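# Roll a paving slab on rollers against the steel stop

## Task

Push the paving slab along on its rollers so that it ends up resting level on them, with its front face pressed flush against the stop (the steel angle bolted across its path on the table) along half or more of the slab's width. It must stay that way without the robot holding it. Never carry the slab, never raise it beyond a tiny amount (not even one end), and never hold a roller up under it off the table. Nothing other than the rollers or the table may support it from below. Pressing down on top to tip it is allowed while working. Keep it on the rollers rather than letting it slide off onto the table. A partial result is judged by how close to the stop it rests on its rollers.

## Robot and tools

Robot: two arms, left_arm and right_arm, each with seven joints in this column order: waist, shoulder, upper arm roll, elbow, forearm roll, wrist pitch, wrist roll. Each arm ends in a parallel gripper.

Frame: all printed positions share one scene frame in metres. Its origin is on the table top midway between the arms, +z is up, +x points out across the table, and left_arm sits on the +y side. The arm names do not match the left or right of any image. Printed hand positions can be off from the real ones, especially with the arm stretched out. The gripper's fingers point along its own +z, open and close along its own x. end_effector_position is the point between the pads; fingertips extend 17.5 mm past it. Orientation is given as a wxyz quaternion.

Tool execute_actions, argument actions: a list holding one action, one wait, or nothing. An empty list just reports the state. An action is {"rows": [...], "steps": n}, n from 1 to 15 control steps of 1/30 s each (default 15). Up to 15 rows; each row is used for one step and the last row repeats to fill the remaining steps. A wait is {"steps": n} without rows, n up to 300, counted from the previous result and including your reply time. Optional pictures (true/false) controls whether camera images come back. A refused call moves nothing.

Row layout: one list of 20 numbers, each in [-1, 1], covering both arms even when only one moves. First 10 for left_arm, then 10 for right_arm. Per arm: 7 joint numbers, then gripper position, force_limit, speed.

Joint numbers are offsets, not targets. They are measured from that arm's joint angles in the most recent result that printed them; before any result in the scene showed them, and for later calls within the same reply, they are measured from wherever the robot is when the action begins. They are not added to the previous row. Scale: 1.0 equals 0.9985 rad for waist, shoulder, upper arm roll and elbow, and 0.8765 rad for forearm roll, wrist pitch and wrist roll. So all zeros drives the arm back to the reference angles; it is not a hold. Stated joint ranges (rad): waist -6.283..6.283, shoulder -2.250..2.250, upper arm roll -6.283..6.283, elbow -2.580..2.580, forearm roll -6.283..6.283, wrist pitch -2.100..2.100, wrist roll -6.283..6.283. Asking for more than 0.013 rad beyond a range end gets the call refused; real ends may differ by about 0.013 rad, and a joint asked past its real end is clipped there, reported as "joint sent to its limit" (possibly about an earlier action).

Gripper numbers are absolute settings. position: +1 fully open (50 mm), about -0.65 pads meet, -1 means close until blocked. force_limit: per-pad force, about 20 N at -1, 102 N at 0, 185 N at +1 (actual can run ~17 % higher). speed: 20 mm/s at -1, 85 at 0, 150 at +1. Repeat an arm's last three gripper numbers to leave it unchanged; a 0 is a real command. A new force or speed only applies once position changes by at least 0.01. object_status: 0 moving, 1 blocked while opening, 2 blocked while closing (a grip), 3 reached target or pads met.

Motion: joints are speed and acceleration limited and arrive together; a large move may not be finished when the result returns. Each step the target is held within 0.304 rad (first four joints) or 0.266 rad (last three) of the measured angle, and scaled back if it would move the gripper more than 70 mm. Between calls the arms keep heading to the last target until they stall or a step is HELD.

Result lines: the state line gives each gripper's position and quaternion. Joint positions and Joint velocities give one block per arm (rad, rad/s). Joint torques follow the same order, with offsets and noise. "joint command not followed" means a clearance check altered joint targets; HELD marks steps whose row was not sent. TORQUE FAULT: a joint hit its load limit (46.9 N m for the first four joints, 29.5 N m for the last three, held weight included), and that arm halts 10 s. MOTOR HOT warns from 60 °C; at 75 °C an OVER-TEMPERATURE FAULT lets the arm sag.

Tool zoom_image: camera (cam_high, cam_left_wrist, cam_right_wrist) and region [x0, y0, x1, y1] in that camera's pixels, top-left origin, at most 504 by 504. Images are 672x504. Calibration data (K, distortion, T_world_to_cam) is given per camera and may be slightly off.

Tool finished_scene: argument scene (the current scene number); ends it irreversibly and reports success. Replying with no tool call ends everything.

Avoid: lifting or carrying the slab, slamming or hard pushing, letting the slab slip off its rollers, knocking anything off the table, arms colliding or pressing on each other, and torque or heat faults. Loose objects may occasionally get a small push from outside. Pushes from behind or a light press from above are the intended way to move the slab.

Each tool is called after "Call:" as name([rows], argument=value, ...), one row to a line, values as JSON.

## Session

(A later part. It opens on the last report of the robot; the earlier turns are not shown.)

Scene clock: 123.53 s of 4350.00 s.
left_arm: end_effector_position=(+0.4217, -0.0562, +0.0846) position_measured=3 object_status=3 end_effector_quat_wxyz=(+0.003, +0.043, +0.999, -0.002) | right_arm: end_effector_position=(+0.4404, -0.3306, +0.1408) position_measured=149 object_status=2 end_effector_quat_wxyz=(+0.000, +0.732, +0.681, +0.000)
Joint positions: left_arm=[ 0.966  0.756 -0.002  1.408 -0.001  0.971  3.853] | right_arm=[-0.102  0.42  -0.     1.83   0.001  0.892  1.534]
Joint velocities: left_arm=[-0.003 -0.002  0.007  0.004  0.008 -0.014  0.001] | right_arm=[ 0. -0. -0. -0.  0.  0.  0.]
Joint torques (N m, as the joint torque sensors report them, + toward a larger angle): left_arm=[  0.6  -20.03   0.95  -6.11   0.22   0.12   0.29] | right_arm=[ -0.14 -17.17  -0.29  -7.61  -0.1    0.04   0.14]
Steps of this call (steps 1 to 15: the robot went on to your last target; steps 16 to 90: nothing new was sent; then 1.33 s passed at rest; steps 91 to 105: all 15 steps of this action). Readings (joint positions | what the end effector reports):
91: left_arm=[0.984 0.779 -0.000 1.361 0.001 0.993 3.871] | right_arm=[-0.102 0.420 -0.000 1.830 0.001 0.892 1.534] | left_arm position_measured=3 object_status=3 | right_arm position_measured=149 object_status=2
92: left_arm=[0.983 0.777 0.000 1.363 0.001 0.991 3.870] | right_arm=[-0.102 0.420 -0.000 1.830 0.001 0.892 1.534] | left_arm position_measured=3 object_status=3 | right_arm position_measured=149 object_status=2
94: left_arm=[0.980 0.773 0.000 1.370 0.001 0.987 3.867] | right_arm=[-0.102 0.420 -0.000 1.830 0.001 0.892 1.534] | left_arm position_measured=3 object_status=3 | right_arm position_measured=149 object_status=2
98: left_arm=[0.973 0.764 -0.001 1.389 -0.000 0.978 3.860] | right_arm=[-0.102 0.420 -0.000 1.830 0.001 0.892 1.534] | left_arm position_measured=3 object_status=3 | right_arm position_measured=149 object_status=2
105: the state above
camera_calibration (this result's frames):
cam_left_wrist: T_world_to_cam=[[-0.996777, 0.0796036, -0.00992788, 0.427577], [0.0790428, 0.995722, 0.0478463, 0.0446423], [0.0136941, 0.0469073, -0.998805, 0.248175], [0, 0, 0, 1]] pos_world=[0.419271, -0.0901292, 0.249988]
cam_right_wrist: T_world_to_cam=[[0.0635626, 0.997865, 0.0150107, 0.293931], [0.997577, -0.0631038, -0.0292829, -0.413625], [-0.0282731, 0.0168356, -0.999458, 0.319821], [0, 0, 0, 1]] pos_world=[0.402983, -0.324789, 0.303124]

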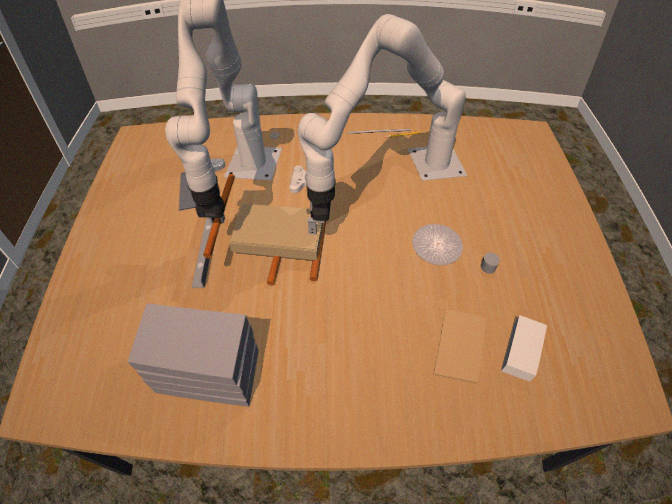

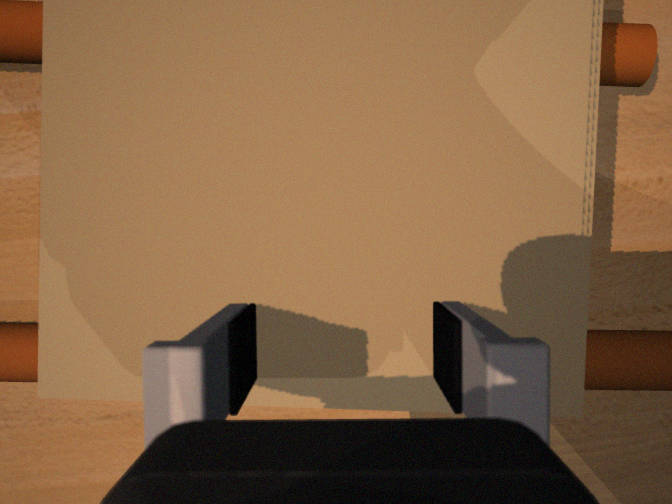

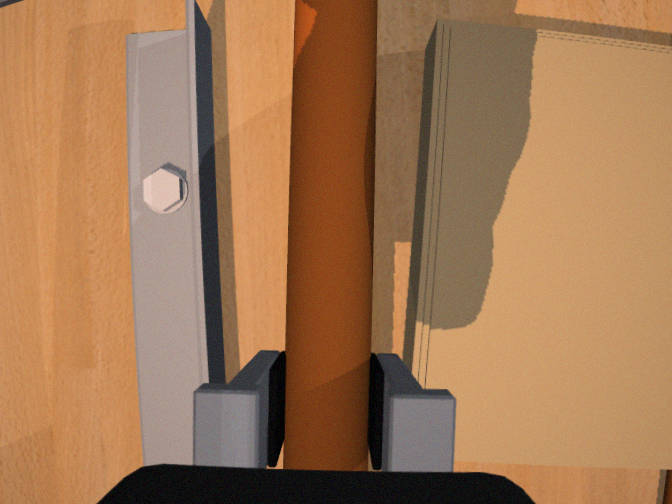

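Call:
execute_actions([
  {"rows":[[-0.001,0.002,0.002,0.007,0.001,-0.003,-0.002,1,0,0,0,0,0,0,0,0,0,-1,-0.3,0.5],[-0.003,0.000,0.002,0.011,0.001,-0.006,-0.004,1,0,0,0,0,0,0,0,0,0,-1,-0.3,0.5],[-0.005,-0.002,0.002,0.016,0.001,-0.009,-0.007,1,0,0,0,0,0,0,0,0,0,-1,-0.3,0.5],[-0.008,-0.005,0.002,0.023,0.001,-0.013,-0.010,1,0,0,0,0,0,0,0,0,0,-1,-0.3,0.5],[-0.011,-0.008,0.002,0.030,0.001,-0.018,-0.013,1,0,0,0,0,0,0,0,0,0,-1,-0.3,0.5],[-0.014,-0.011,0.002,0.037,0.001,-0.022,-0.017,1,0,0,0,0,0,0,0,0,0,-1,-0.3,0.5],[-0.017,-0.014,0.002,0.044,0.001,-0.027,-0.020,1,0,0,0,0,0,0,0,0,0,-1,-0.3,0.5],[-0.020,-0.017,0.002,0.051,0.001,-0.031,-0.023,1,0,0,0,0,0,0,0,0,0,-1,-0.3,0.5],[-0.023,-0.020,0.002,0.058,0.001,-0.036,-0.027,1,0,0,0,0,0,0,0,0,0,-1,-0.3,0.5],[-0.026,-0.023,0.002,0.065,0.001,-0.040,-0.030,1,0,0,0,0,0,0,0,0,0,-1,-0.3,0.5],[-0.029,-0.026,0.002,0.072,0.001,-0.045,-0.033,1,0,0,0,0,0,0,0,0,0,-1,-0.3,0.5],[-0.032,-0.029,0.002,0.079,0.001,-0.049,-0.037,1,0,0,0,0,0,0,0,0,0,-1,-0.3,0.5],[-0.035,-0.032,0.002,0.086,0.001,-0.054,-0.040,1,0,0,0,0,0,0,0,0,0,-1,-0.3,0.5],[-0.037,-0.034,0.002,0.091,0.001,-0.057,-0.043,1,0,0,0,0,0,0,0,0,0,-1,-0.3,0.5],[-0.039,-0.036,0.002,0.095,0.001,-0.060,-0.045,1,0,0,0,0,0,0,0,0,0,-1,-0.3,0.5]],"steps":15},
])

Call:
execute_actions([
  {"steps":10},
])

Scene clock: 131.73 s of 4350.00 s.
left_arm: end_effector_position=(+0.4232, -0.0309, +0.0846) position_measured=3 object_status=3 end_effector_quat_wxyz=(+0.005, +0.042, +0.999, -0.004) | right_arm: end_effector_position=(+0.4404, -0.3306, +0.1408) position_measured=149 object_status=2 end_effector_quat_wxyz=(+0.000, +0.732, +0.681, +0.000)
Joint positions: left_arm=[ 0.93   0.717 -0.001  1.488 -0.001  0.923  3.818] | right_arm=[-0.102  0.42  -0.     1.83   0.001  0.892  1.534]
Joint velocities: left_arm=[-0.079 -0.082 -0.008  0.167 -0.006 -0.101 -0.08 ] | right_arm=[ 0. -0.  0.  0.  0. -0.  0.]
Joint torques (N m, as the joint torque sensors report them, + toward a larger angle): left_arm=[  2.14 -16.29   2.06  -4.4    0.24   0.56   0.31] | right_arm=[ -0.1  -17.37   0.17  -7.61   0.04   0.03   0.02]
Steps of this call (steps 1 to 15: the robot went on to your last target; steps 16 to 90: nothing new was sent; then 4.70 s passed at rest; steps 91 to 105: all 15 steps of this action). Readings (joint positions | what the end effector reports):
91: left_arm=[0.965 0.755 -0.001 1.408 -0.000 0.970 3.853] | right_arm=[-0.102 0.420 -0.000 1.830 0.001 0.892 1.534] | left_arm position_measured=3 object_status=3 | right_arm position_measured=149 object_status=2
92: left_arm=[0.964 0.754 -0.000 1.411 0.000 0.968 3.852] | right_arm=[-0.102 0.420 -0.000 1.830 0.001 0.892 1.534] | left_arm position_measured=3 object_status=3 | right_arm position_measured=149 object_status=2
94: left_arm=[0.961 0.751 0.001 1.418 0.001 0.964 3.849] | right_arm=[-0.102 0.420 -0.000 1.830 0.001 0.892 1.534] | left_arm position_measured=3 object_status=3 | right_arm position_measured=149 object_status=2
98: left_arm=[0.951 0.740 0.001 1.442 0.001 0.950 3.839] | right_arm=[-0.102 0.420 -0.000 1.830 0.001 0.892 1.534] | left_arm position_measured=3 object_status=3 | right_arm position_measured=149 object_status=2
105: the state above
camera_calibration (this result's frames):
cam_left_wrist: T_world_to_cam=[[-0.996761, 0.0791415, -0.0142568, 0.427363], [0.0784496, 0.995952, 0.0438811, 0.0198621], [0.0176719, 0.0426206, -0.998935, 0.245144], [0, 0, 0, 1]] pos_world=[0.420088, -0.064052, 0.250104]
cam_right_wrist: T_world_to_cam=[[0.0635645, 0.997865, 0.0150108, 0.293931], [0.997577, -0.0631057, -0.0292789, -0.413629], [-0.0282691, 0.0168356, -0.999459, 0.31982], [0, 0, 0, 1]] pos_world=[0.402984, -0.32479, 0.303124]

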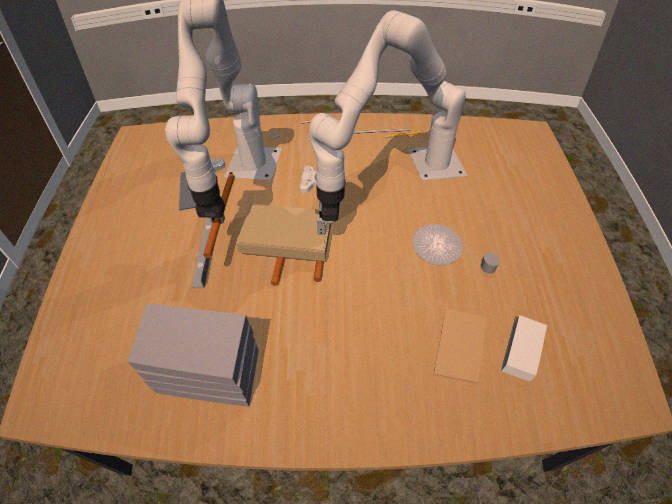

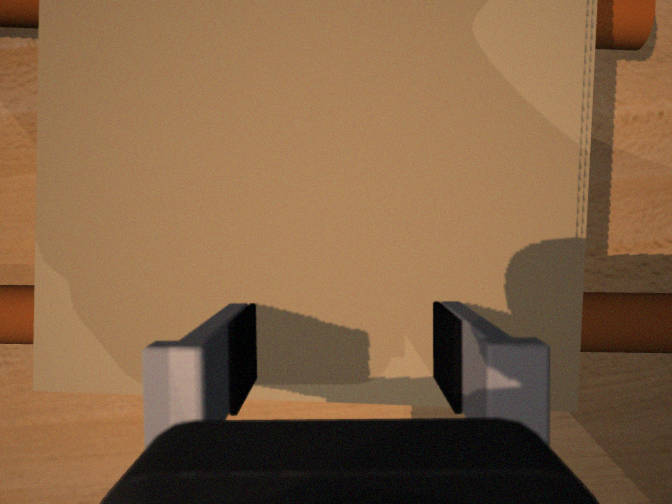

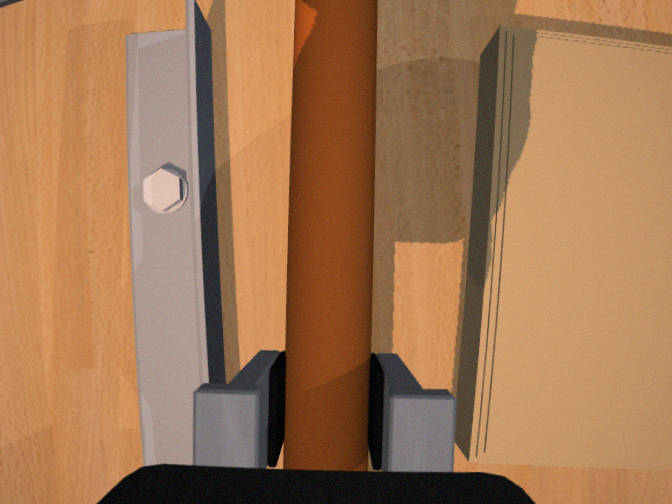

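Scene clock: 132.07 s of 4350.00 s.
left_arm: end_effector_position=(+0.4236, -0.0279, +0.0847) position_measured=3 object_status=3 end_effector_quat_wxyz=(+0.006, +0.042, +0.999, -0.004) | right_arm: end_effector_position=(+0.4404, -0.3306, +0.1408) position_measured=149 object_status=2 end_effector_quat_wxyz=(+0.000, +0.732, +0.681, +0.000)
Joint positions: left_arm=[ 0.926  0.713 -0.001  1.498 -0.     0.917  3.814] | right_arm=[-0.102  0.42  -0.     1.83   0.001  0.892  1.534]
Joint velocities: left_arm=[-0.    -0.     0.001  0.001  0.     0.001 -0.   ] | right_arm=[ 0. -0. -0. -0. -0. -0. -0.]
Joint torques (N m, as the joint torque sensors report them, + toward a larger angle): left_arm=[  1.05 -16.58   1.63  -4.08   0.23   0.53  -0.09] | right_arm=[  0.37 -17.32  -0.36  -7.58  -0.01   0.18  -0.14]
Steps of this call (steps 1 to 10: the robot went on to your last target). Readings (joint positions | what the end effector reports):
1: left_arm=[0.928 0.715 -0.001 1.493 -0.001 0.920 3.816] | right_arm=[-0.102 0.420 -0.000 1.830 0.001 0.892 1.534] | left_arm position_measured=3 object_status=3 | right_arm position_measured=149 object_status=2
2: left_arm=[0.927 0.714 -0.002 1.496 -0.001 0.919 3.815] | right_arm=[-0.102 0.420 -0.000 1.830 0.001 0.892 1.534] | left_arm position_measured=3 object_status=3 | right_arm position_measured=149 object_status=2
4: left_arm=[0.926 0.713 -0.002 1.497 -0.001 0.918 3.814] | right_arm=[-0.102 0.420 -0.000 1.830 0.001 0.892 1.534] | left_arm position_measured=3 object_status=3 | right_arm position_measured=149 object_status=2
8: left_arm=[0.926 0.713 -0.001 1.498 -0.000 0.917 3.814] | right_arm=[-0.102 0.420 -0.000 1.830 0.001 0.892 1.534] | left_arm position_measured=3 object_status=3 | right_arm position_measured=149 object_status=2
10: the state above
camera_calibration (this result's frames):
cam_left_wrist: T_world_to_cam=[[-0.996779, 0.0787352, -0.015266, 0.4276], [0.0780169, 0.996024, 0.0430106, 0.0171221], [0.0185917, 0.041681, -0.998958, 0.244667], [0, 0, 0, 1]] pos_world=[0.420338, -0.0609192, 0.250203]
cam_right_wrist: T_world_to_cam=[[0.0635642, 0.997865, 0.0150107, 0.293931], [0.997577, -0.0631055, -0.0292791, -0.413629], [-0.0282694, 0.0168355, -0.999459, 0.31982], [0, 0, 0, 1]] pos_world=[0.402984, -0.32479, 0.303124]

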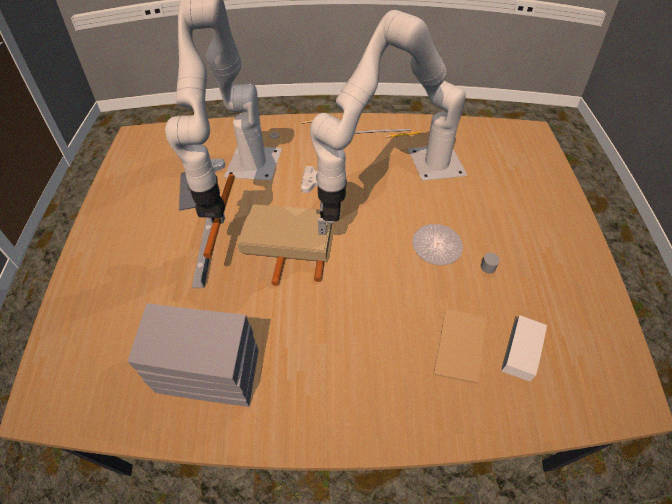

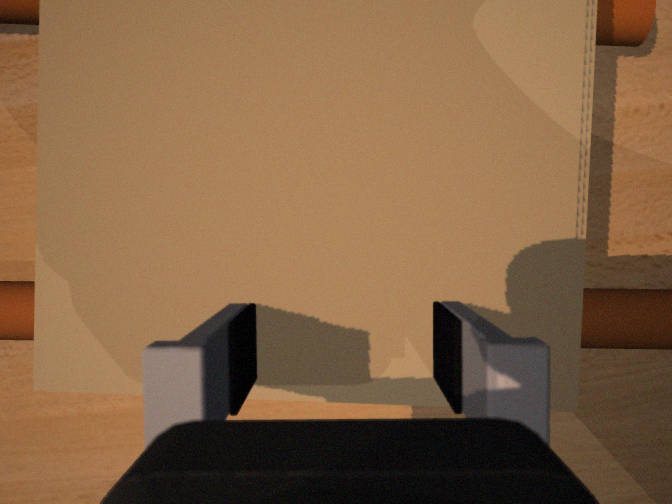

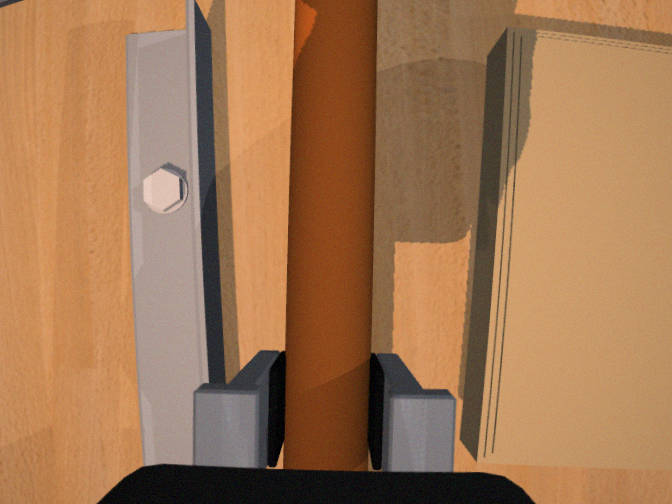

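Call:
execute_actions([
  {"rows":[[-0.001,0.005,0.001,0.009,0,-0.001,-0.003,1,0,0,-0.01,0.01,0,0.01,0,-0.02,-0.007,-1,-0.3,0.5],[-0.003,0.003,0.001,0.013,0,-0.003,-0.005,1,0,0,-0.02,0.02,0,0.015,0,-0.04,-0.014,-1,-0.3,0.5],[-0.005,0.001,0.001,0.018,0,-0.006,-0.008,1,0,0,-0.03,0.03,0,0.022,0,-0.06,-0.021,-1,-0.3,0.5],[-0.008,-0.001,0.001,0.023,0,-0.009,-0.011,1,0,0,-0.04,0.04,0,0.03,0,-0.08,-0.028,-1,-0.3,0.5],[-0.011,-0.004,0.001,0.029,0,-0.012,-0.014,1,0,0,-0.05,0.05,0,0.037,0,-0.10,-0.035,-1,-0.3,0.5],[-0.014,-0.007,0.001,0.035,0,-0.016,-0.017,1,0,0,-0.06,0.06,0,0.045,0,-0.12,-0.042,-1,-0.3,0.5],[-0.017,-0.010,0.001,0.041,0,-0.019,-0.021,1,0,0,-0.075,0.072,0,0.054,0,-0.145,-0.051,-1,-0.3,0.5],[-0.020,-0.013,0.001,0.047,0,-0.023,-0.024,1,0,0,-0.087,0.084,0,0.063,0,-0.17,-0.06,-1,-0.3,0.5],[-0.023,-0.016,0.001,0.053,0,-0.026,-0.028,1,0,0,-0.1,0.096,0,0.072,0,-0.19,-0.068,-1,-0.3,0.5],[-0.026,-0.019,0.001,0.059,0,-0.030,-0.031,1,0,0,-0.112,0.108,0,0.081,0,-0.215,-0.076,-1,-0.3,0.5],[-0.029,-0.021,0.001,0.064,0,-0.033,-0.034,1,0,0,-0.1246,0.1208,0,0.090,0,-0.241,-0.085,-1,-0.3,0.5],[-0.031,-0.023,0.001,0.068,0,-0.036,-0.037,1,0,0,-0.1246,0.1208,0,0.090,0,-0.241,-0.085,-1,-0.3,0.5],[-0.033,-0.025,0.001,0.072,0,-0.038,-0.039,1,0,0,-0.1246,0.1208,0,0.090,0,-0.241,-0.085,-1,-0.3,0.5],[-0.0347,-0.026,0.001,0.0746,0,-0.040,-0.041,1,0,0,-0.1246,0.1208,0,0.090,0,-0.241,-0.085,-1,-0.3,0.5]],"steps":15},
])

Call:
execute_actions([
  {"steps":15},
])

Scene clock: 145.00 s of 4350.00 s.
left_arm: end_effector_position=(+0.4245, -0.0031, +0.0846) position_measured=3 object_status=3 end_effector_quat_wxyz=(+0.007, +0.042, +0.999, -0.004) | right_arm: end_effector_position=(+0.4410, -0.2806, +0.0720) position_measured=149 object_status=2 end_effector_quat_wxyz=(+0.001, +0.716, +0.698, +0.002)
Joint positions: left_arm=[ 0.891  0.681 -0.002  1.564 -0.002  0.881  3.78 ] | right_arm=[-0.222  0.537 -0.002  1.919  0.     0.682  1.459]
Joint velocities: left_arm=[-0.036 -0.032 -0.012  0.067 -0.008 -0.027 -0.044] | right_arm=[-0.021  0.013  0.018  0.015  0.01  -0.049 -0.015]
Joint torques (N m, as the joint torque sensors report them, + toward a larger angle): left_arm=[  2.4  -14.44   1.97  -3.32   0.56   0.34  -0.01] | right_arm=[  1.12 -19.77   1.38  -7.22  -0.15  -0.2    0.47]
Steps of this call (steps 1 to 15: the robot went on to your last target; steps 16 to 90: nothing new was sent; then 9.43 s passed at rest; steps 91 to 105: all 15 steps of this action). Readings (joint positions | what the end effector reports):
91: left_arm=[0.925 0.712 -0.001 1.498 -0.000 0.916 3.814] | right_arm=[-0.104 0.421 -0.000 1.830 0.001 0.890 1.533] | left_arm position_measured=3 object_status=3 | right_arm position_measured=149 object_status=2
92: left_arm=[0.924 0.711 -0.000 1.501 0.000 0.915 3.813] | right_arm=[-0.109 0.426 0.001 1.834 0.001 0.882 1.531] | left_arm position_measured=3 object_status=3 | right_arm position_measured=149 object_status=2
94: left_arm=[0.920 0.708 0.000 1.508 0.000 0.911 3.809] | right_arm=[-0.125 0.442 0.001 1.845 0.001 0.856 1.521] | left_arm position_measured=3 object_status=3 | right_arm position_measured=149 object_status=2
98: left_arm=[0.910 0.698 -0.000 1.529 -0.001 0.900 3.799] | right_arm=[-0.163 0.479 0.000 1.873 0.001 0.789 1.498] | left_arm position_measured=3 object_status=3 | right_arm position_measured=149 object_status=2
105: the state above
camera_calibration (this result's frames):
cam_left_wrist: T_world_to_cam=[[-0.996775, 0.0784818, -0.0167477, 0.426731], [0.0776745, 0.995991, 0.0443733, -0.00757877], [0.0201631, 0.0429293, -0.998875, 0.242861], [0, 0, 0, 1]] pos_world=[0.421047, -0.0363682, 0.250071]
cam_right_wrist: T_world_to_cam=[[0.0162636, 0.999724, 0.0169606, 0.266334], [0.999521, -0.0158086, -0.0266196, -0.400864], [-0.0263441, 0.0173854, -0.999502, 0.249572], [0, 0, 0, 1]] pos_world=[0.402915, -0.276937, 0.23426]

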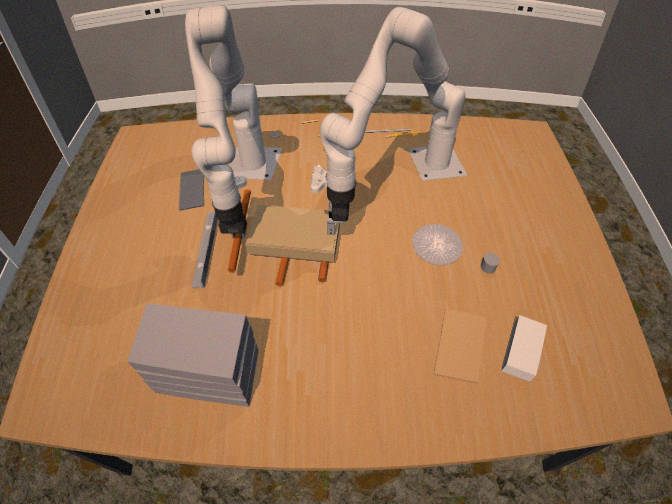

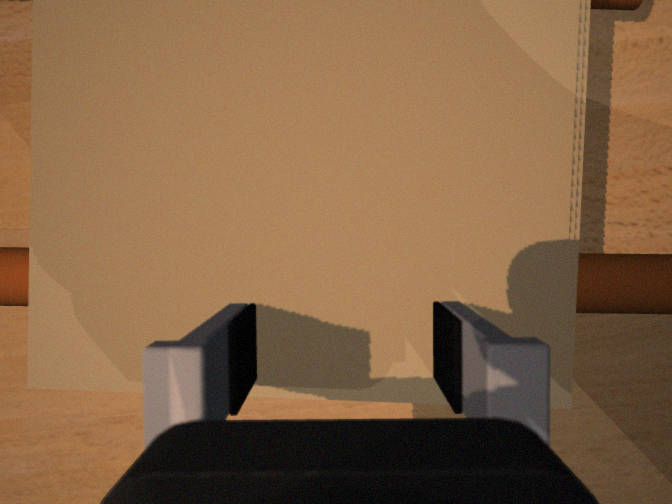

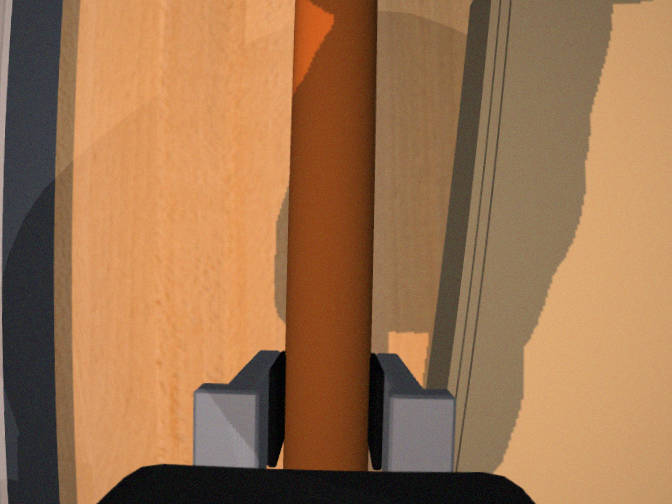

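Scene clock: 145.50 s of 4350.00 s.
left_arm: end_effector_position=(+0.4246, -0.0026, +0.0847) position_measured=3 object_status=3 end_effector_quat_wxyz=(+0.007, +0.042, +0.999, -0.004) | right_arm: end_effector_position=(+0.4407, -0.2801, +0.0706) position_measured=149 object_status=2 end_effector_quat_wxyz=(+0.001, +0.715, +0.699, +0.000)
Joint positions: left_arm=[ 0.889  0.68  -0.001  1.567 -0.001  0.879  3.778] | right_arm=[-0.226  0.54  -0.     1.919  0.001  0.68   1.459]
Joint velocities: left_arm=[ 0.     0.    -0.     0.     0.001 -0.001  0.001] | right_arm=[-0.001  0.    -0.001  0.     0.    -0.     0.   ]
Joint torques (N m, as the joint torque sensors report them, + toward a larger angle): left_arm=[  1.48 -15.99   1.54  -3.39   0.15   1.05   0.14] | right_arm=[ -0.21 -18.3   -0.12  -5.81  -0.02  -0.06   0.02]
Steps of this call (steps 1 to 15: the robot went on to your last target). Readings (joint positions | what the end effector reports):
1: left_arm=[0.890 0.680 -0.002 1.566 -0.002 0.881 3.779] | right_arm=[-0.223 0.537 -0.002 1.919 0.000 0.681 1.459] | left_arm position_measured=3 object_status=3 | right_arm position_measured=149 object_status=2
2: left_arm=[0.890 0.680 -0.003 1.566 -0.002 0.881 3.778] | right_arm=[-0.224 0.538 -0.001 1.919 0.001 0.681 1.459] | left_arm position_measured=3 object_status=3 | right_arm position_measured=149 object_status=2
4: left_arm=[0.889 0.680 -0.002 1.567 -0.001 0.880 3.778] | right_arm=[-0.225 0.539 -0.000 1.919 0.001 0.680 1.459] | left_arm position_measured=3 object_status=3 | right_arm position_measured=149 object_status=2
8: left_arm=[0.889 0.680 -0.001 1.567 -0.001 0.879 3.778] | right_arm=[-0.226 0.540 -0.000 1.919 0.001 0.680 1.459] | left_arm position_measured=3 object_status=3 | right_arm position_measured=149 object_status=2
15: the state above
All arms were judged still, so your last target was given up. Only a new action makes them travel on or press farther. Fingers that are still opening or closing keep moving.
camera_calibration (this result's frames):
cam_left_wrist: T_world_to_cam=[[-0.996788, 0.0782373, -0.0171266, 0.426817], [0.0774374, 0.99606, 0.0432267, -0.007957], [0.0204411, 0.0417616, -0.998918, 0.242807], [0, 0, 0, 1]] pos_world=[0.421099, -0.0356073, 0.250198]
cam_right_wrist: T_world_to_cam=[[0.0136589, 0.99979, 0.0152899, 0.267093], [0.999507, -0.0132195, -0.0284766, -0.39973], [-0.0282685, 0.0156713, -0.999478, 0.248484], [0, 0, 0, 1]] pos_world=[0.402909, -0.276216, 0.232887]

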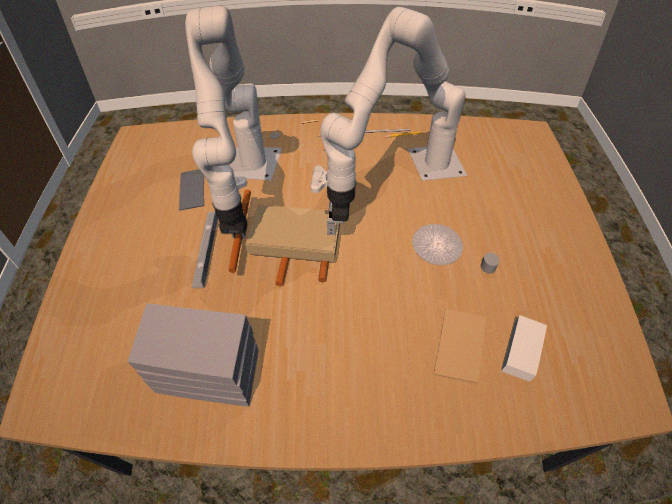

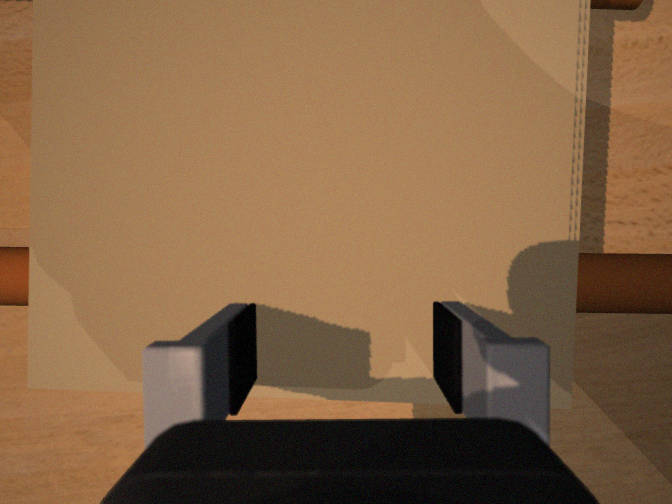

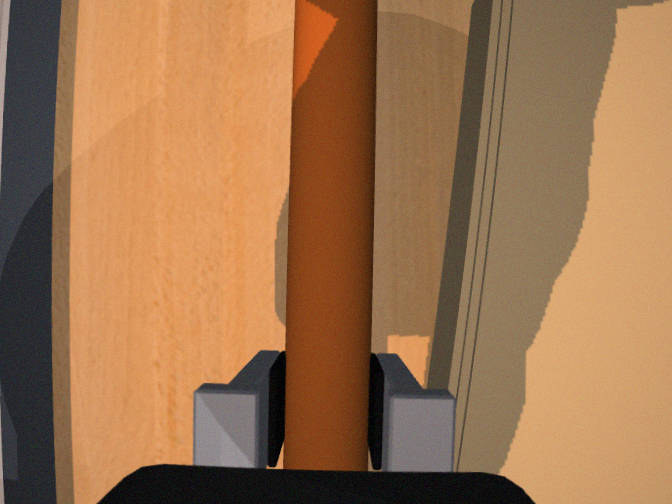

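Call:
execute_actions([
  {"rows":[[0.002,0.007,0.001,0.0055,0.001,0.0035,0,1,0,0,0.008,0.03,0,0.011,0,-0.046,0.010,-1,-0.3,0.5],[0.002,0.007,0.001,0.0055,0.001,0.0035,0,1,0,0,0.0116,0.06,0,0.022,0,-0.092,0.014,-1,-0.3,0.5],[0.002,0.007,0.001,0.0055,0.001,0.0035,0,1,0,0,0.0116,0.099,0,0.0365,0,-0.152,0.014,-1,-0.3,0.5]],"steps":15},
])

Call:
execute_actions([
  {"steps":12},
])

Scene clock: 152.80 s of 4350.00 s.
left_arm: end_effector_position=(+0.4241, -0.0024, +0.0846) position_measured=3 object_status=3 end_effector_quat_wxyz=(+0.006, +0.042, +0.999, -0.004) | right_arm: end_effector_position=(+0.4402, -0.2849, +0.0234) position_measured=149 object_status=2 end_effector_quat_wxyz=(+0.000, +0.715, +0.699, +0.000)
Joint positions: left_arm=[ 0.89   0.68  -0.002  1.567 -0.001  0.88   3.778] | right_arm=[-0.215  0.638 -0.     1.956  0.001  0.547  1.471]
Joint velocities: left_arm=[ 0.     0.     0.    -0.    -0.    -0.002  0.   ] | right_arm=[ 0.     0.01   0.     0.001  0.    -0.001 -0.   ]
Joint torques (N m, as the joint torque sensors report them, + toward a larger angle): left_arm=[  1.52 -16.05   1.18  -3.58   0.15   0.85  -0.06] | right_arm=[ -0.46 -18.41  -0.11  -5.09  -0.05  -0.01   0.38]
Steps of this call (steps 1 to 90: nothing new was sent; then 3.80 s passed at rest; steps 91 to 105: all 15 steps of this action). Readings (joint positions | what the end effector reports):
91: left_arm=[0.889 0.680 -0.002 1.567 -0.001 0.879 3.778] | right_arm=[-0.226 0.542 -0.000 1.920 0.001 0.679 1.459] | left_arm position_measured=3 object_status=3 | right_arm position_measured=149 object_status=2
92: left_arm=[0.889 0.680 -0.002 1.567 -0.001 0.880 3.778] | right_arm=[-0.224 0.548 -0.001 1.921 0.001 0.672 1.461] | left_arm position_measured=3 object_status=3 | right_arm position_measured=149 object_status=2
94: left_arm=[0.890 0.680 -0.002 1.567 -0.001 0.880 3.778] | right_arm=[-0.219 0.578 -0.001 1.930 0.001 0.636 1.466] | left_arm position_measured=3 object_status=3 | right_arm position_measured=149 object_status=2
98: left_arm=[0.890 0.680 -0.002 1.567 -0.001 0.880 3.778] | right_arm=[-0.215 0.633 -0.000 1.955 0.001 0.554 1.471] | left_arm position_measured=3 object_status=3 | right_arm position_measured=149 object_status=2
105: the state above
camera_calibration (this result's frames):
cam_left_wrist: T_world_to_cam=[[-0.996811, 0.0781661, -0.016085, 0.426211], [0.0773969, 0.996034, 0.0438943, -0.0081539], [0.0194523, 0.0425094, -0.998907, 0.243193], [0, 0, 0, 1]] pos_world=[0.420752, -0.0355317, 0.250141]
cam_right_wrist: T_world_to_cam=[[0.0128571, 0.999801, 0.0152788, 0.272986], [0.999486, -0.0124016, -0.0295458, -0.400372], [-0.0293505, 0.0156508, -0.999447, 0.201874], [0, 0, 0, 1]] pos_world=[0.402581, -0.281056, 0.185762]

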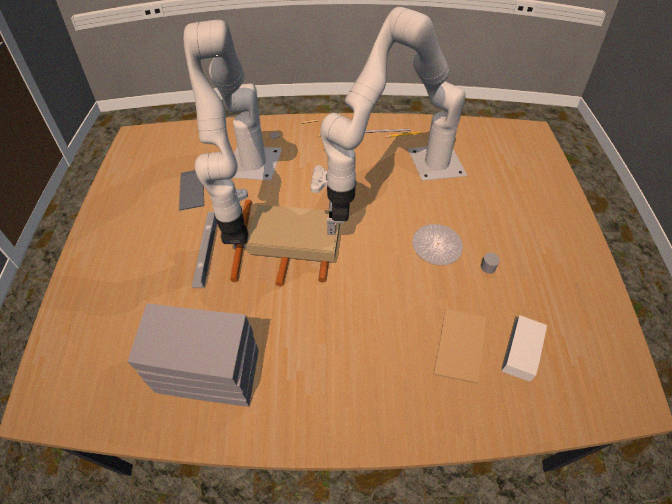

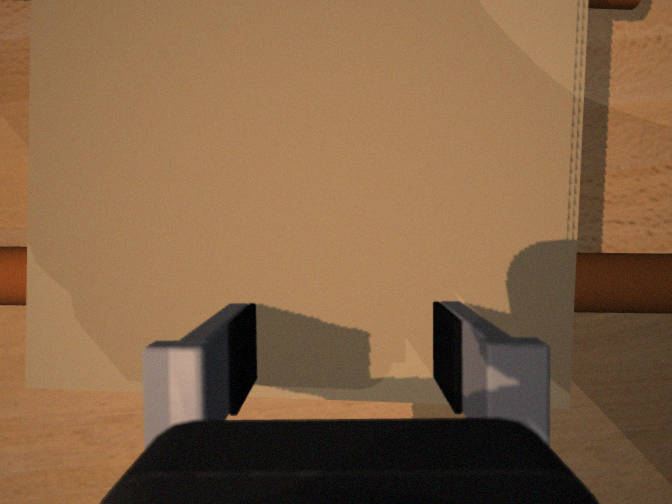

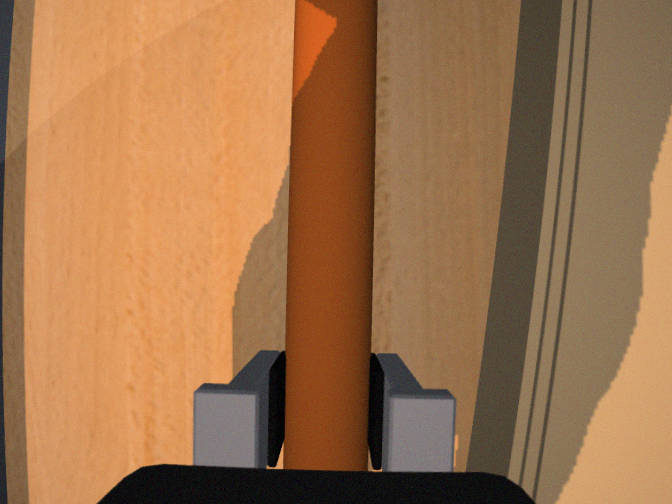

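Scene clock: 153.20 s of 4350.00 s.
left_arm: end_effector_position=(+0.4241, -0.0024, +0.0846) position_measured=3 object_status=3 end_effector_quat_wxyz=(+0.006, +0.042, +0.999, -0.004) | right_arm: end_effector_position=(+0.4400, -0.2849, +0.0230) position_measured=149 object_status=2 end_effector_quat_wxyz=(-0.000, +0.715, +0.699, -0.000)
Joint positions: left_arm=[ 0.89   0.68  -0.002  1.567 -0.001  0.88   3.778] | right_arm=[-0.215  0.639 -0.     1.956  0.001  0.547  1.471]
Joint velocities: left_arm=[ 0.    -0.    -0.     0.    -0.     0.001  0.   ] | right_arm=[-0.001  0.     0.     0.    -0.    -0.001 -0.   ]
Joint torques (N m, as the joint torque sensors report them, + toward a larger angle): left_arm=[  1.21 -15.99   1.22  -3.41   0.05   0.7    0.07] | right_arm=[  0.13 -18.67   0.17  -4.86   0.04  -0.01   0.08]
Steps of this call (steps 1 to 12: the robot went on to your last target). Readings (joint positions | what the end effector reports):
1: left_arm=[0.890 0.680 -0.002 1.567 -0.001 0.880 3.778] | right_arm=[-0.215 0.638 -0.000 1.956 0.001 0.547 1.471] | left_arm position_measured=3 object_status=3 | right_arm position_measured=149 object_status=2
2: left_arm=[0.890 0.680 -0.002 1.567 -0.001 0.880 3.778] | right_arm=[-0.215 0.639 -0.000 1.956 0.001 0.547 1.471] | left_arm position_measured=3 object_status=3 | right_arm position_measured=149 object_status=2
4: left_arm=[0.890 0.680 -0.002 1.567 -0.001 0.880 3.778] | right_arm=[-0.215 0.639 -0.000 1.956 0.001 0.547 1.471] | left_arm position_measured=3 object_status=3 | right_arm position_measured=149 object_status=2
8: left_arm=[0.890 0.680 -0.002 1.567 -0.001 0.880 3.778] | right_arm=[-0.215 0.639 -0.000 1.956 0.001 0.547 1.471] | left_arm position_measured=3 object_status=3 | right_arm position_measured=149 object_status=2
12: the state above
camera_calibration (this result's frames):
cam_left_wrist: T_world_to_cam=[[-0.996811, 0.078167, -0.0160853, 0.42621], [0.0773978, 0.996034, 0.043895, -0.00815425], [0.0194526, 0.04251, -0.998907, 0.243193], [0, 0, 0, 1]] pos_world=[0.420751, -0.0355318, 0.25014]
cam_right_wrist: T_world_to_cam=[[0.0129694, 0.9998, 0.0151955, 0.273002], [0.999456, -0.0125011, -0.0305188, -0.400129], [-0.0303227, 0.015583, -0.999419, 0.201886], [0, 0, 0, 1]] pos_world=[0.402493, -0.281096, 0.185409]

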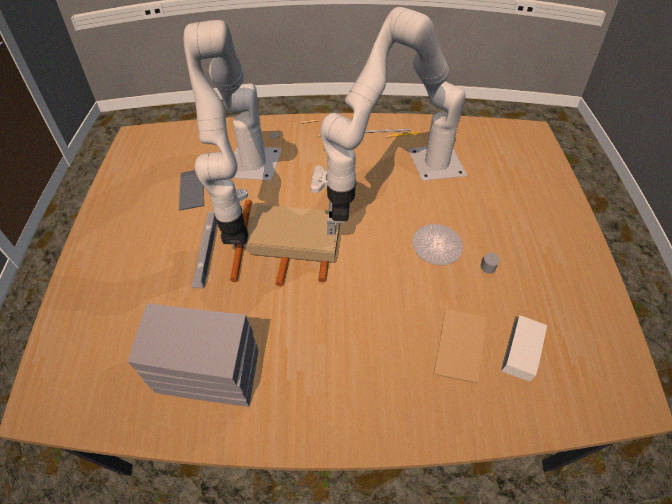

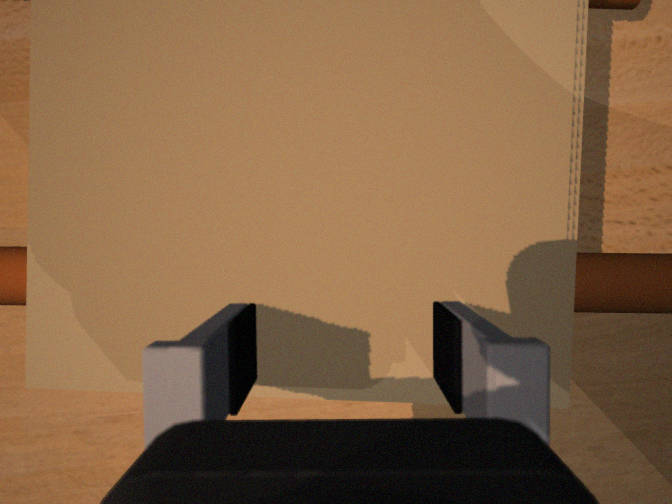

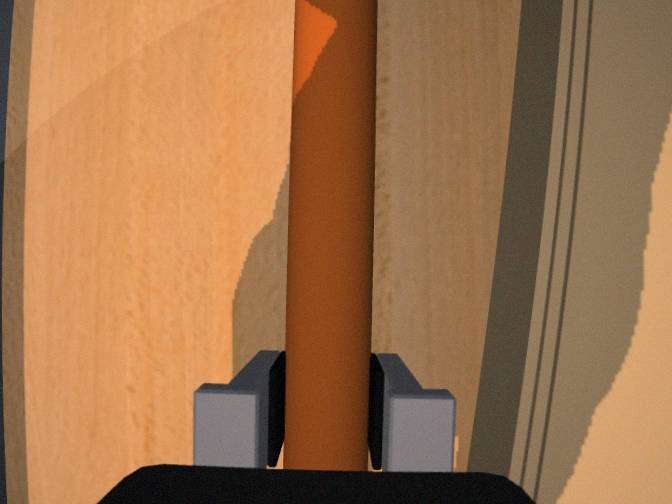

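Call:
execute_actions([
  {"rows":[[0.001,0.007,0.002,0.0055,0.001,0.002,0,1,0,0,0,0.004,0,0.0015,0,-0.006,0,-1,-0.3,0.5],[0.001,0.007,0.002,0.0055,0.001,0.002,0,1,0,0,0,0.004,0,0.0015,0,-0.006,0,-1,-0.3,0.5],[0.001,0.007,0.002,0.0055,0.001,0.002,0,1,0,0,0,0.004,0,0.0015,0,-0.006,0,-1,-0.3,0.5],[0.001,0.007,0.002,0.0055,0.001,0.002,0,1,0,0,0,0.004,0,0.0015,0,-0.006,0,-1,-0.3,0.5],[0.001,0.007,0.002,0.0055,0.001,0.002,0,1,0,0,0,0.004,0,0.0015,0,-0.006,0,0.3,-0.3,0.5]],"steps":15},
])

Scene clock: 155.77 s of 4350.00 s.
left_arm: end_effector_position=(+0.4241, -0.0024, +0.0846) position_measured=3 object_status=3 end_effector_quat_wxyz=(+0.006, +0.042, +0.999, -0.004) | right_arm: end_effector_position=(+0.4398, -0.2850, +0.0212) position_measured=107 object_status=3 end_effector_quat_wxyz=(-0.000, +0.715, +0.699, -0.000)
Joint positions: left_arm=[ 0.889  0.679 -0.001  1.568 -0.001  0.88   3.779] | right_arm=[-0.215  0.643 -0.     1.957  0.001  0.542  1.471]
Joint velocities: left_arm=[-0.     0.    -0.     0.001  0.     0.001 -0.   ] | right_arm=[-0.     0.001  0.    -0.     0.    -0.     0.   ]
Joint torques (N m, as the joint torque sensors report them, + toward a larger angle): left_arm=[  1.52 -16.02   1.46  -3.54   0.25   0.88   0.17] | right_arm=[ -0.42 -18.89   0.08  -4.81  -0.11   0.03   0.17]
Steps of this call (steps 1 to 15: the robot went on to your last target; steps 16 to 62: nothing new was sent; steps 63 to 77: all 15 steps of this action). Readings (joint positions | what the end effector reports):
63: left_arm=[0.889 0.680 -0.002 1.567 -0.001 0.880 3.778] | right_arm=[-0.215 0.640 -0.000 1.956 0.001 0.546 1.471] | left_arm position_measured=3 object_status=3 | right_arm position_measured=149 object_status=2
64: left_arm=[0.889 0.679 -0.001 1.568 -0.001 0.880 3.779] | right_arm=[-0.215 0.641 -0.000 1.956 0.001 0.545 1.471] | left_arm position_measured=3 object_status=3 | right_arm position_measured=149 object_status=2
66: left_arm=[0.889 0.679 -0.001 1.568 -0.001 0.880 3.779] | right_arm=[-0.215 0.640 -0.000 1.957 0.001 0.544 1.471] | left_arm position_measured=3 object_status=3 | right_arm position_measured=149 object_status=2
70: left_arm=[0.889 0.679 -0.001 1.568 -0.001 0.880 3.779] | right_arm=[-0.215 0.642 -0.000 1.957 0.001 0.542 1.471] | left_arm position_measured=3 object_status=3 | right_arm position_measured=107 object_status=0
77: the state above
camera_calibration (this result's frames):
cam_left_wrist: T_world_to_cam=[[-0.996853, 0.0776539, -0.0159121, 0.426207], [0.076902, 0.996094, 0.0433995, -0.0079212], [0.0192201, 0.0420393, -0.998931, 0.243292], [0, 0, 0, 1]] pos_world=[0.420799, -0.0354342, 0.250157]
cam_right_wrist: T_world_to_cam=[[0.0129699, 0.999801, 0.0151899, 0.273045], [0.999453, -0.0125, -0.0306282, -0.400005], [-0.0304322, 0.0155788, -0.999415, 0.200086], [0, 0, 0, 1]] pos_world=[0.402334, -0.281107, 0.18357]

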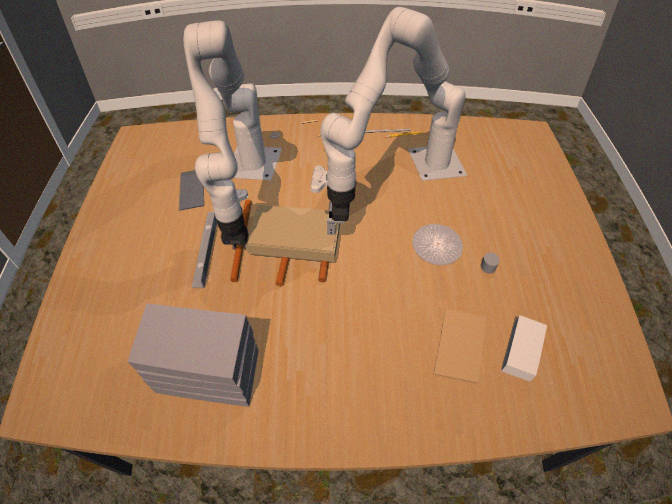

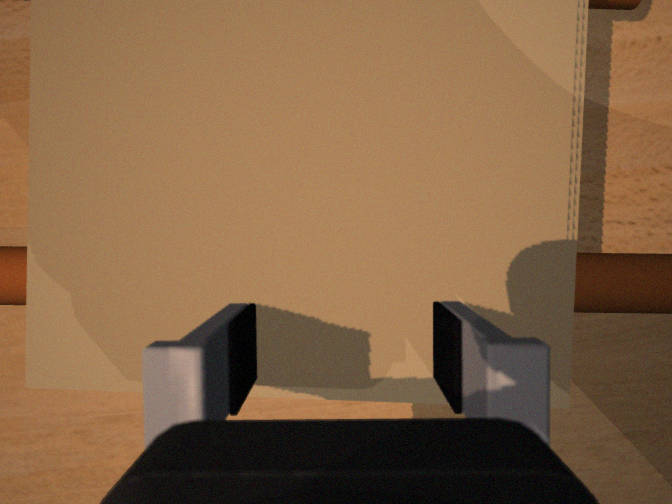

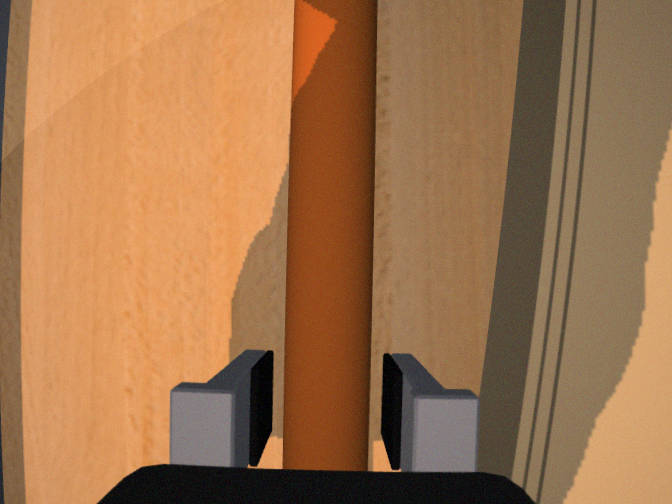

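Call:
execute_actions([
  {"rows":[[0.002,0.008,0.001,0.0045,0.001,0.002,0,1,0,0,0,-0.05,0,-0.018,0,0.075,0,0.3,-0.3,0.5],[0.002,0.008,0.001,0.0045,0.001,0.002,0,1,0,0,0,-0.1,0,-0.04,0,0.155,0,0.3,-0.3,0.5],[0.002,0.008,0.001,0.0045,0.001,0.002,0,1,0,0,0,-0.159,0,-0.068,0,0.259,0,0.3,-0.3,0.5]],"steps":15},
], pictures=false)

Scene clock: 163.10 s of 4350.00 s.
left_arm: end_effector_position=(+0.4241, -0.0027, +0.0846) position_measured=3 object_status=3 end_effector_quat_wxyz=(+0.006, +0.042, +0.999, -0.004) | right_arm: end_effector_position=(+0.4392, -0.2851, +0.0991) position_measured=107 object_status=3 end_effector_quat_wxyz=(-0.001, +0.715, +0.699, -0.001)
Joint positions: left_arm=[ 0.89   0.68  -0.001  1.567 -0.     0.88   3.779] | right_arm=[-0.215  0.487 -0.     1.89   0.001  0.769  1.471]
Joint velocities: left_arm=[ 0.    -0.    -0.    -0.001  0.001  0.    -0.   ] | right_arm=[-0.    -0.023 -0.001 -0.001 -0.    -0.     0.   ]
Joint torques (N m, as the joint torque sensors report them, + toward a larger angle): left_arm=[  1.2  -15.44   1.01  -3.6    0.19   0.68   0.19] | right_arm=[ -0.09 -17.26   0.04  -6.36  -0.17  -0.07   0.35]
Steps of this call (steps 1 to 15: the robot went on to your last target; steps 16 to 90: nothing new was sent; then 3.83 s passed at rest; steps 91 to 105: all 15 steps of this action). Readings (joint positions | what the end effector reports):
91: left_arm=[0.889 0.680 -0.001 1.567 -0.001 0.880 3.779] | right_arm=[-0.215 0.642 -0.000 1.957 0.001 0.543 1.471] | left_arm position_measured=3 object_status=3 | right_arm position_measured=107 object_status=3
92: left_arm=[0.889 0.680 -0.001 1.567 -0.000 0.880 3.779] | right_arm=[-0.215 0.635 -0.000 1.956 0.001 0.550 1.471] | left_arm position_measured=3 object_status=3 | right_arm position_measured=107 object_status=3
94: left_arm=[0.889 0.680 -0.001 1.567 -0.000 0.880 3.779] | right_arm=[-0.215 0.605 -0.000 1.946 0.001 0.586 1.471] | left_arm position_measured=3 object_status=3 | right_arm position_measured=107 object_status=3
98: left_arm=[0.889 0.680 -0.001 1.567 -0.000 0.880 3.779] | right_arm=[-0.215 0.515 -0.000 1.903 0.001 0.721 1.471] | left_arm position_measured=3 object_status=3 | right_arm position_measured=107 object_status=3
105: the state above


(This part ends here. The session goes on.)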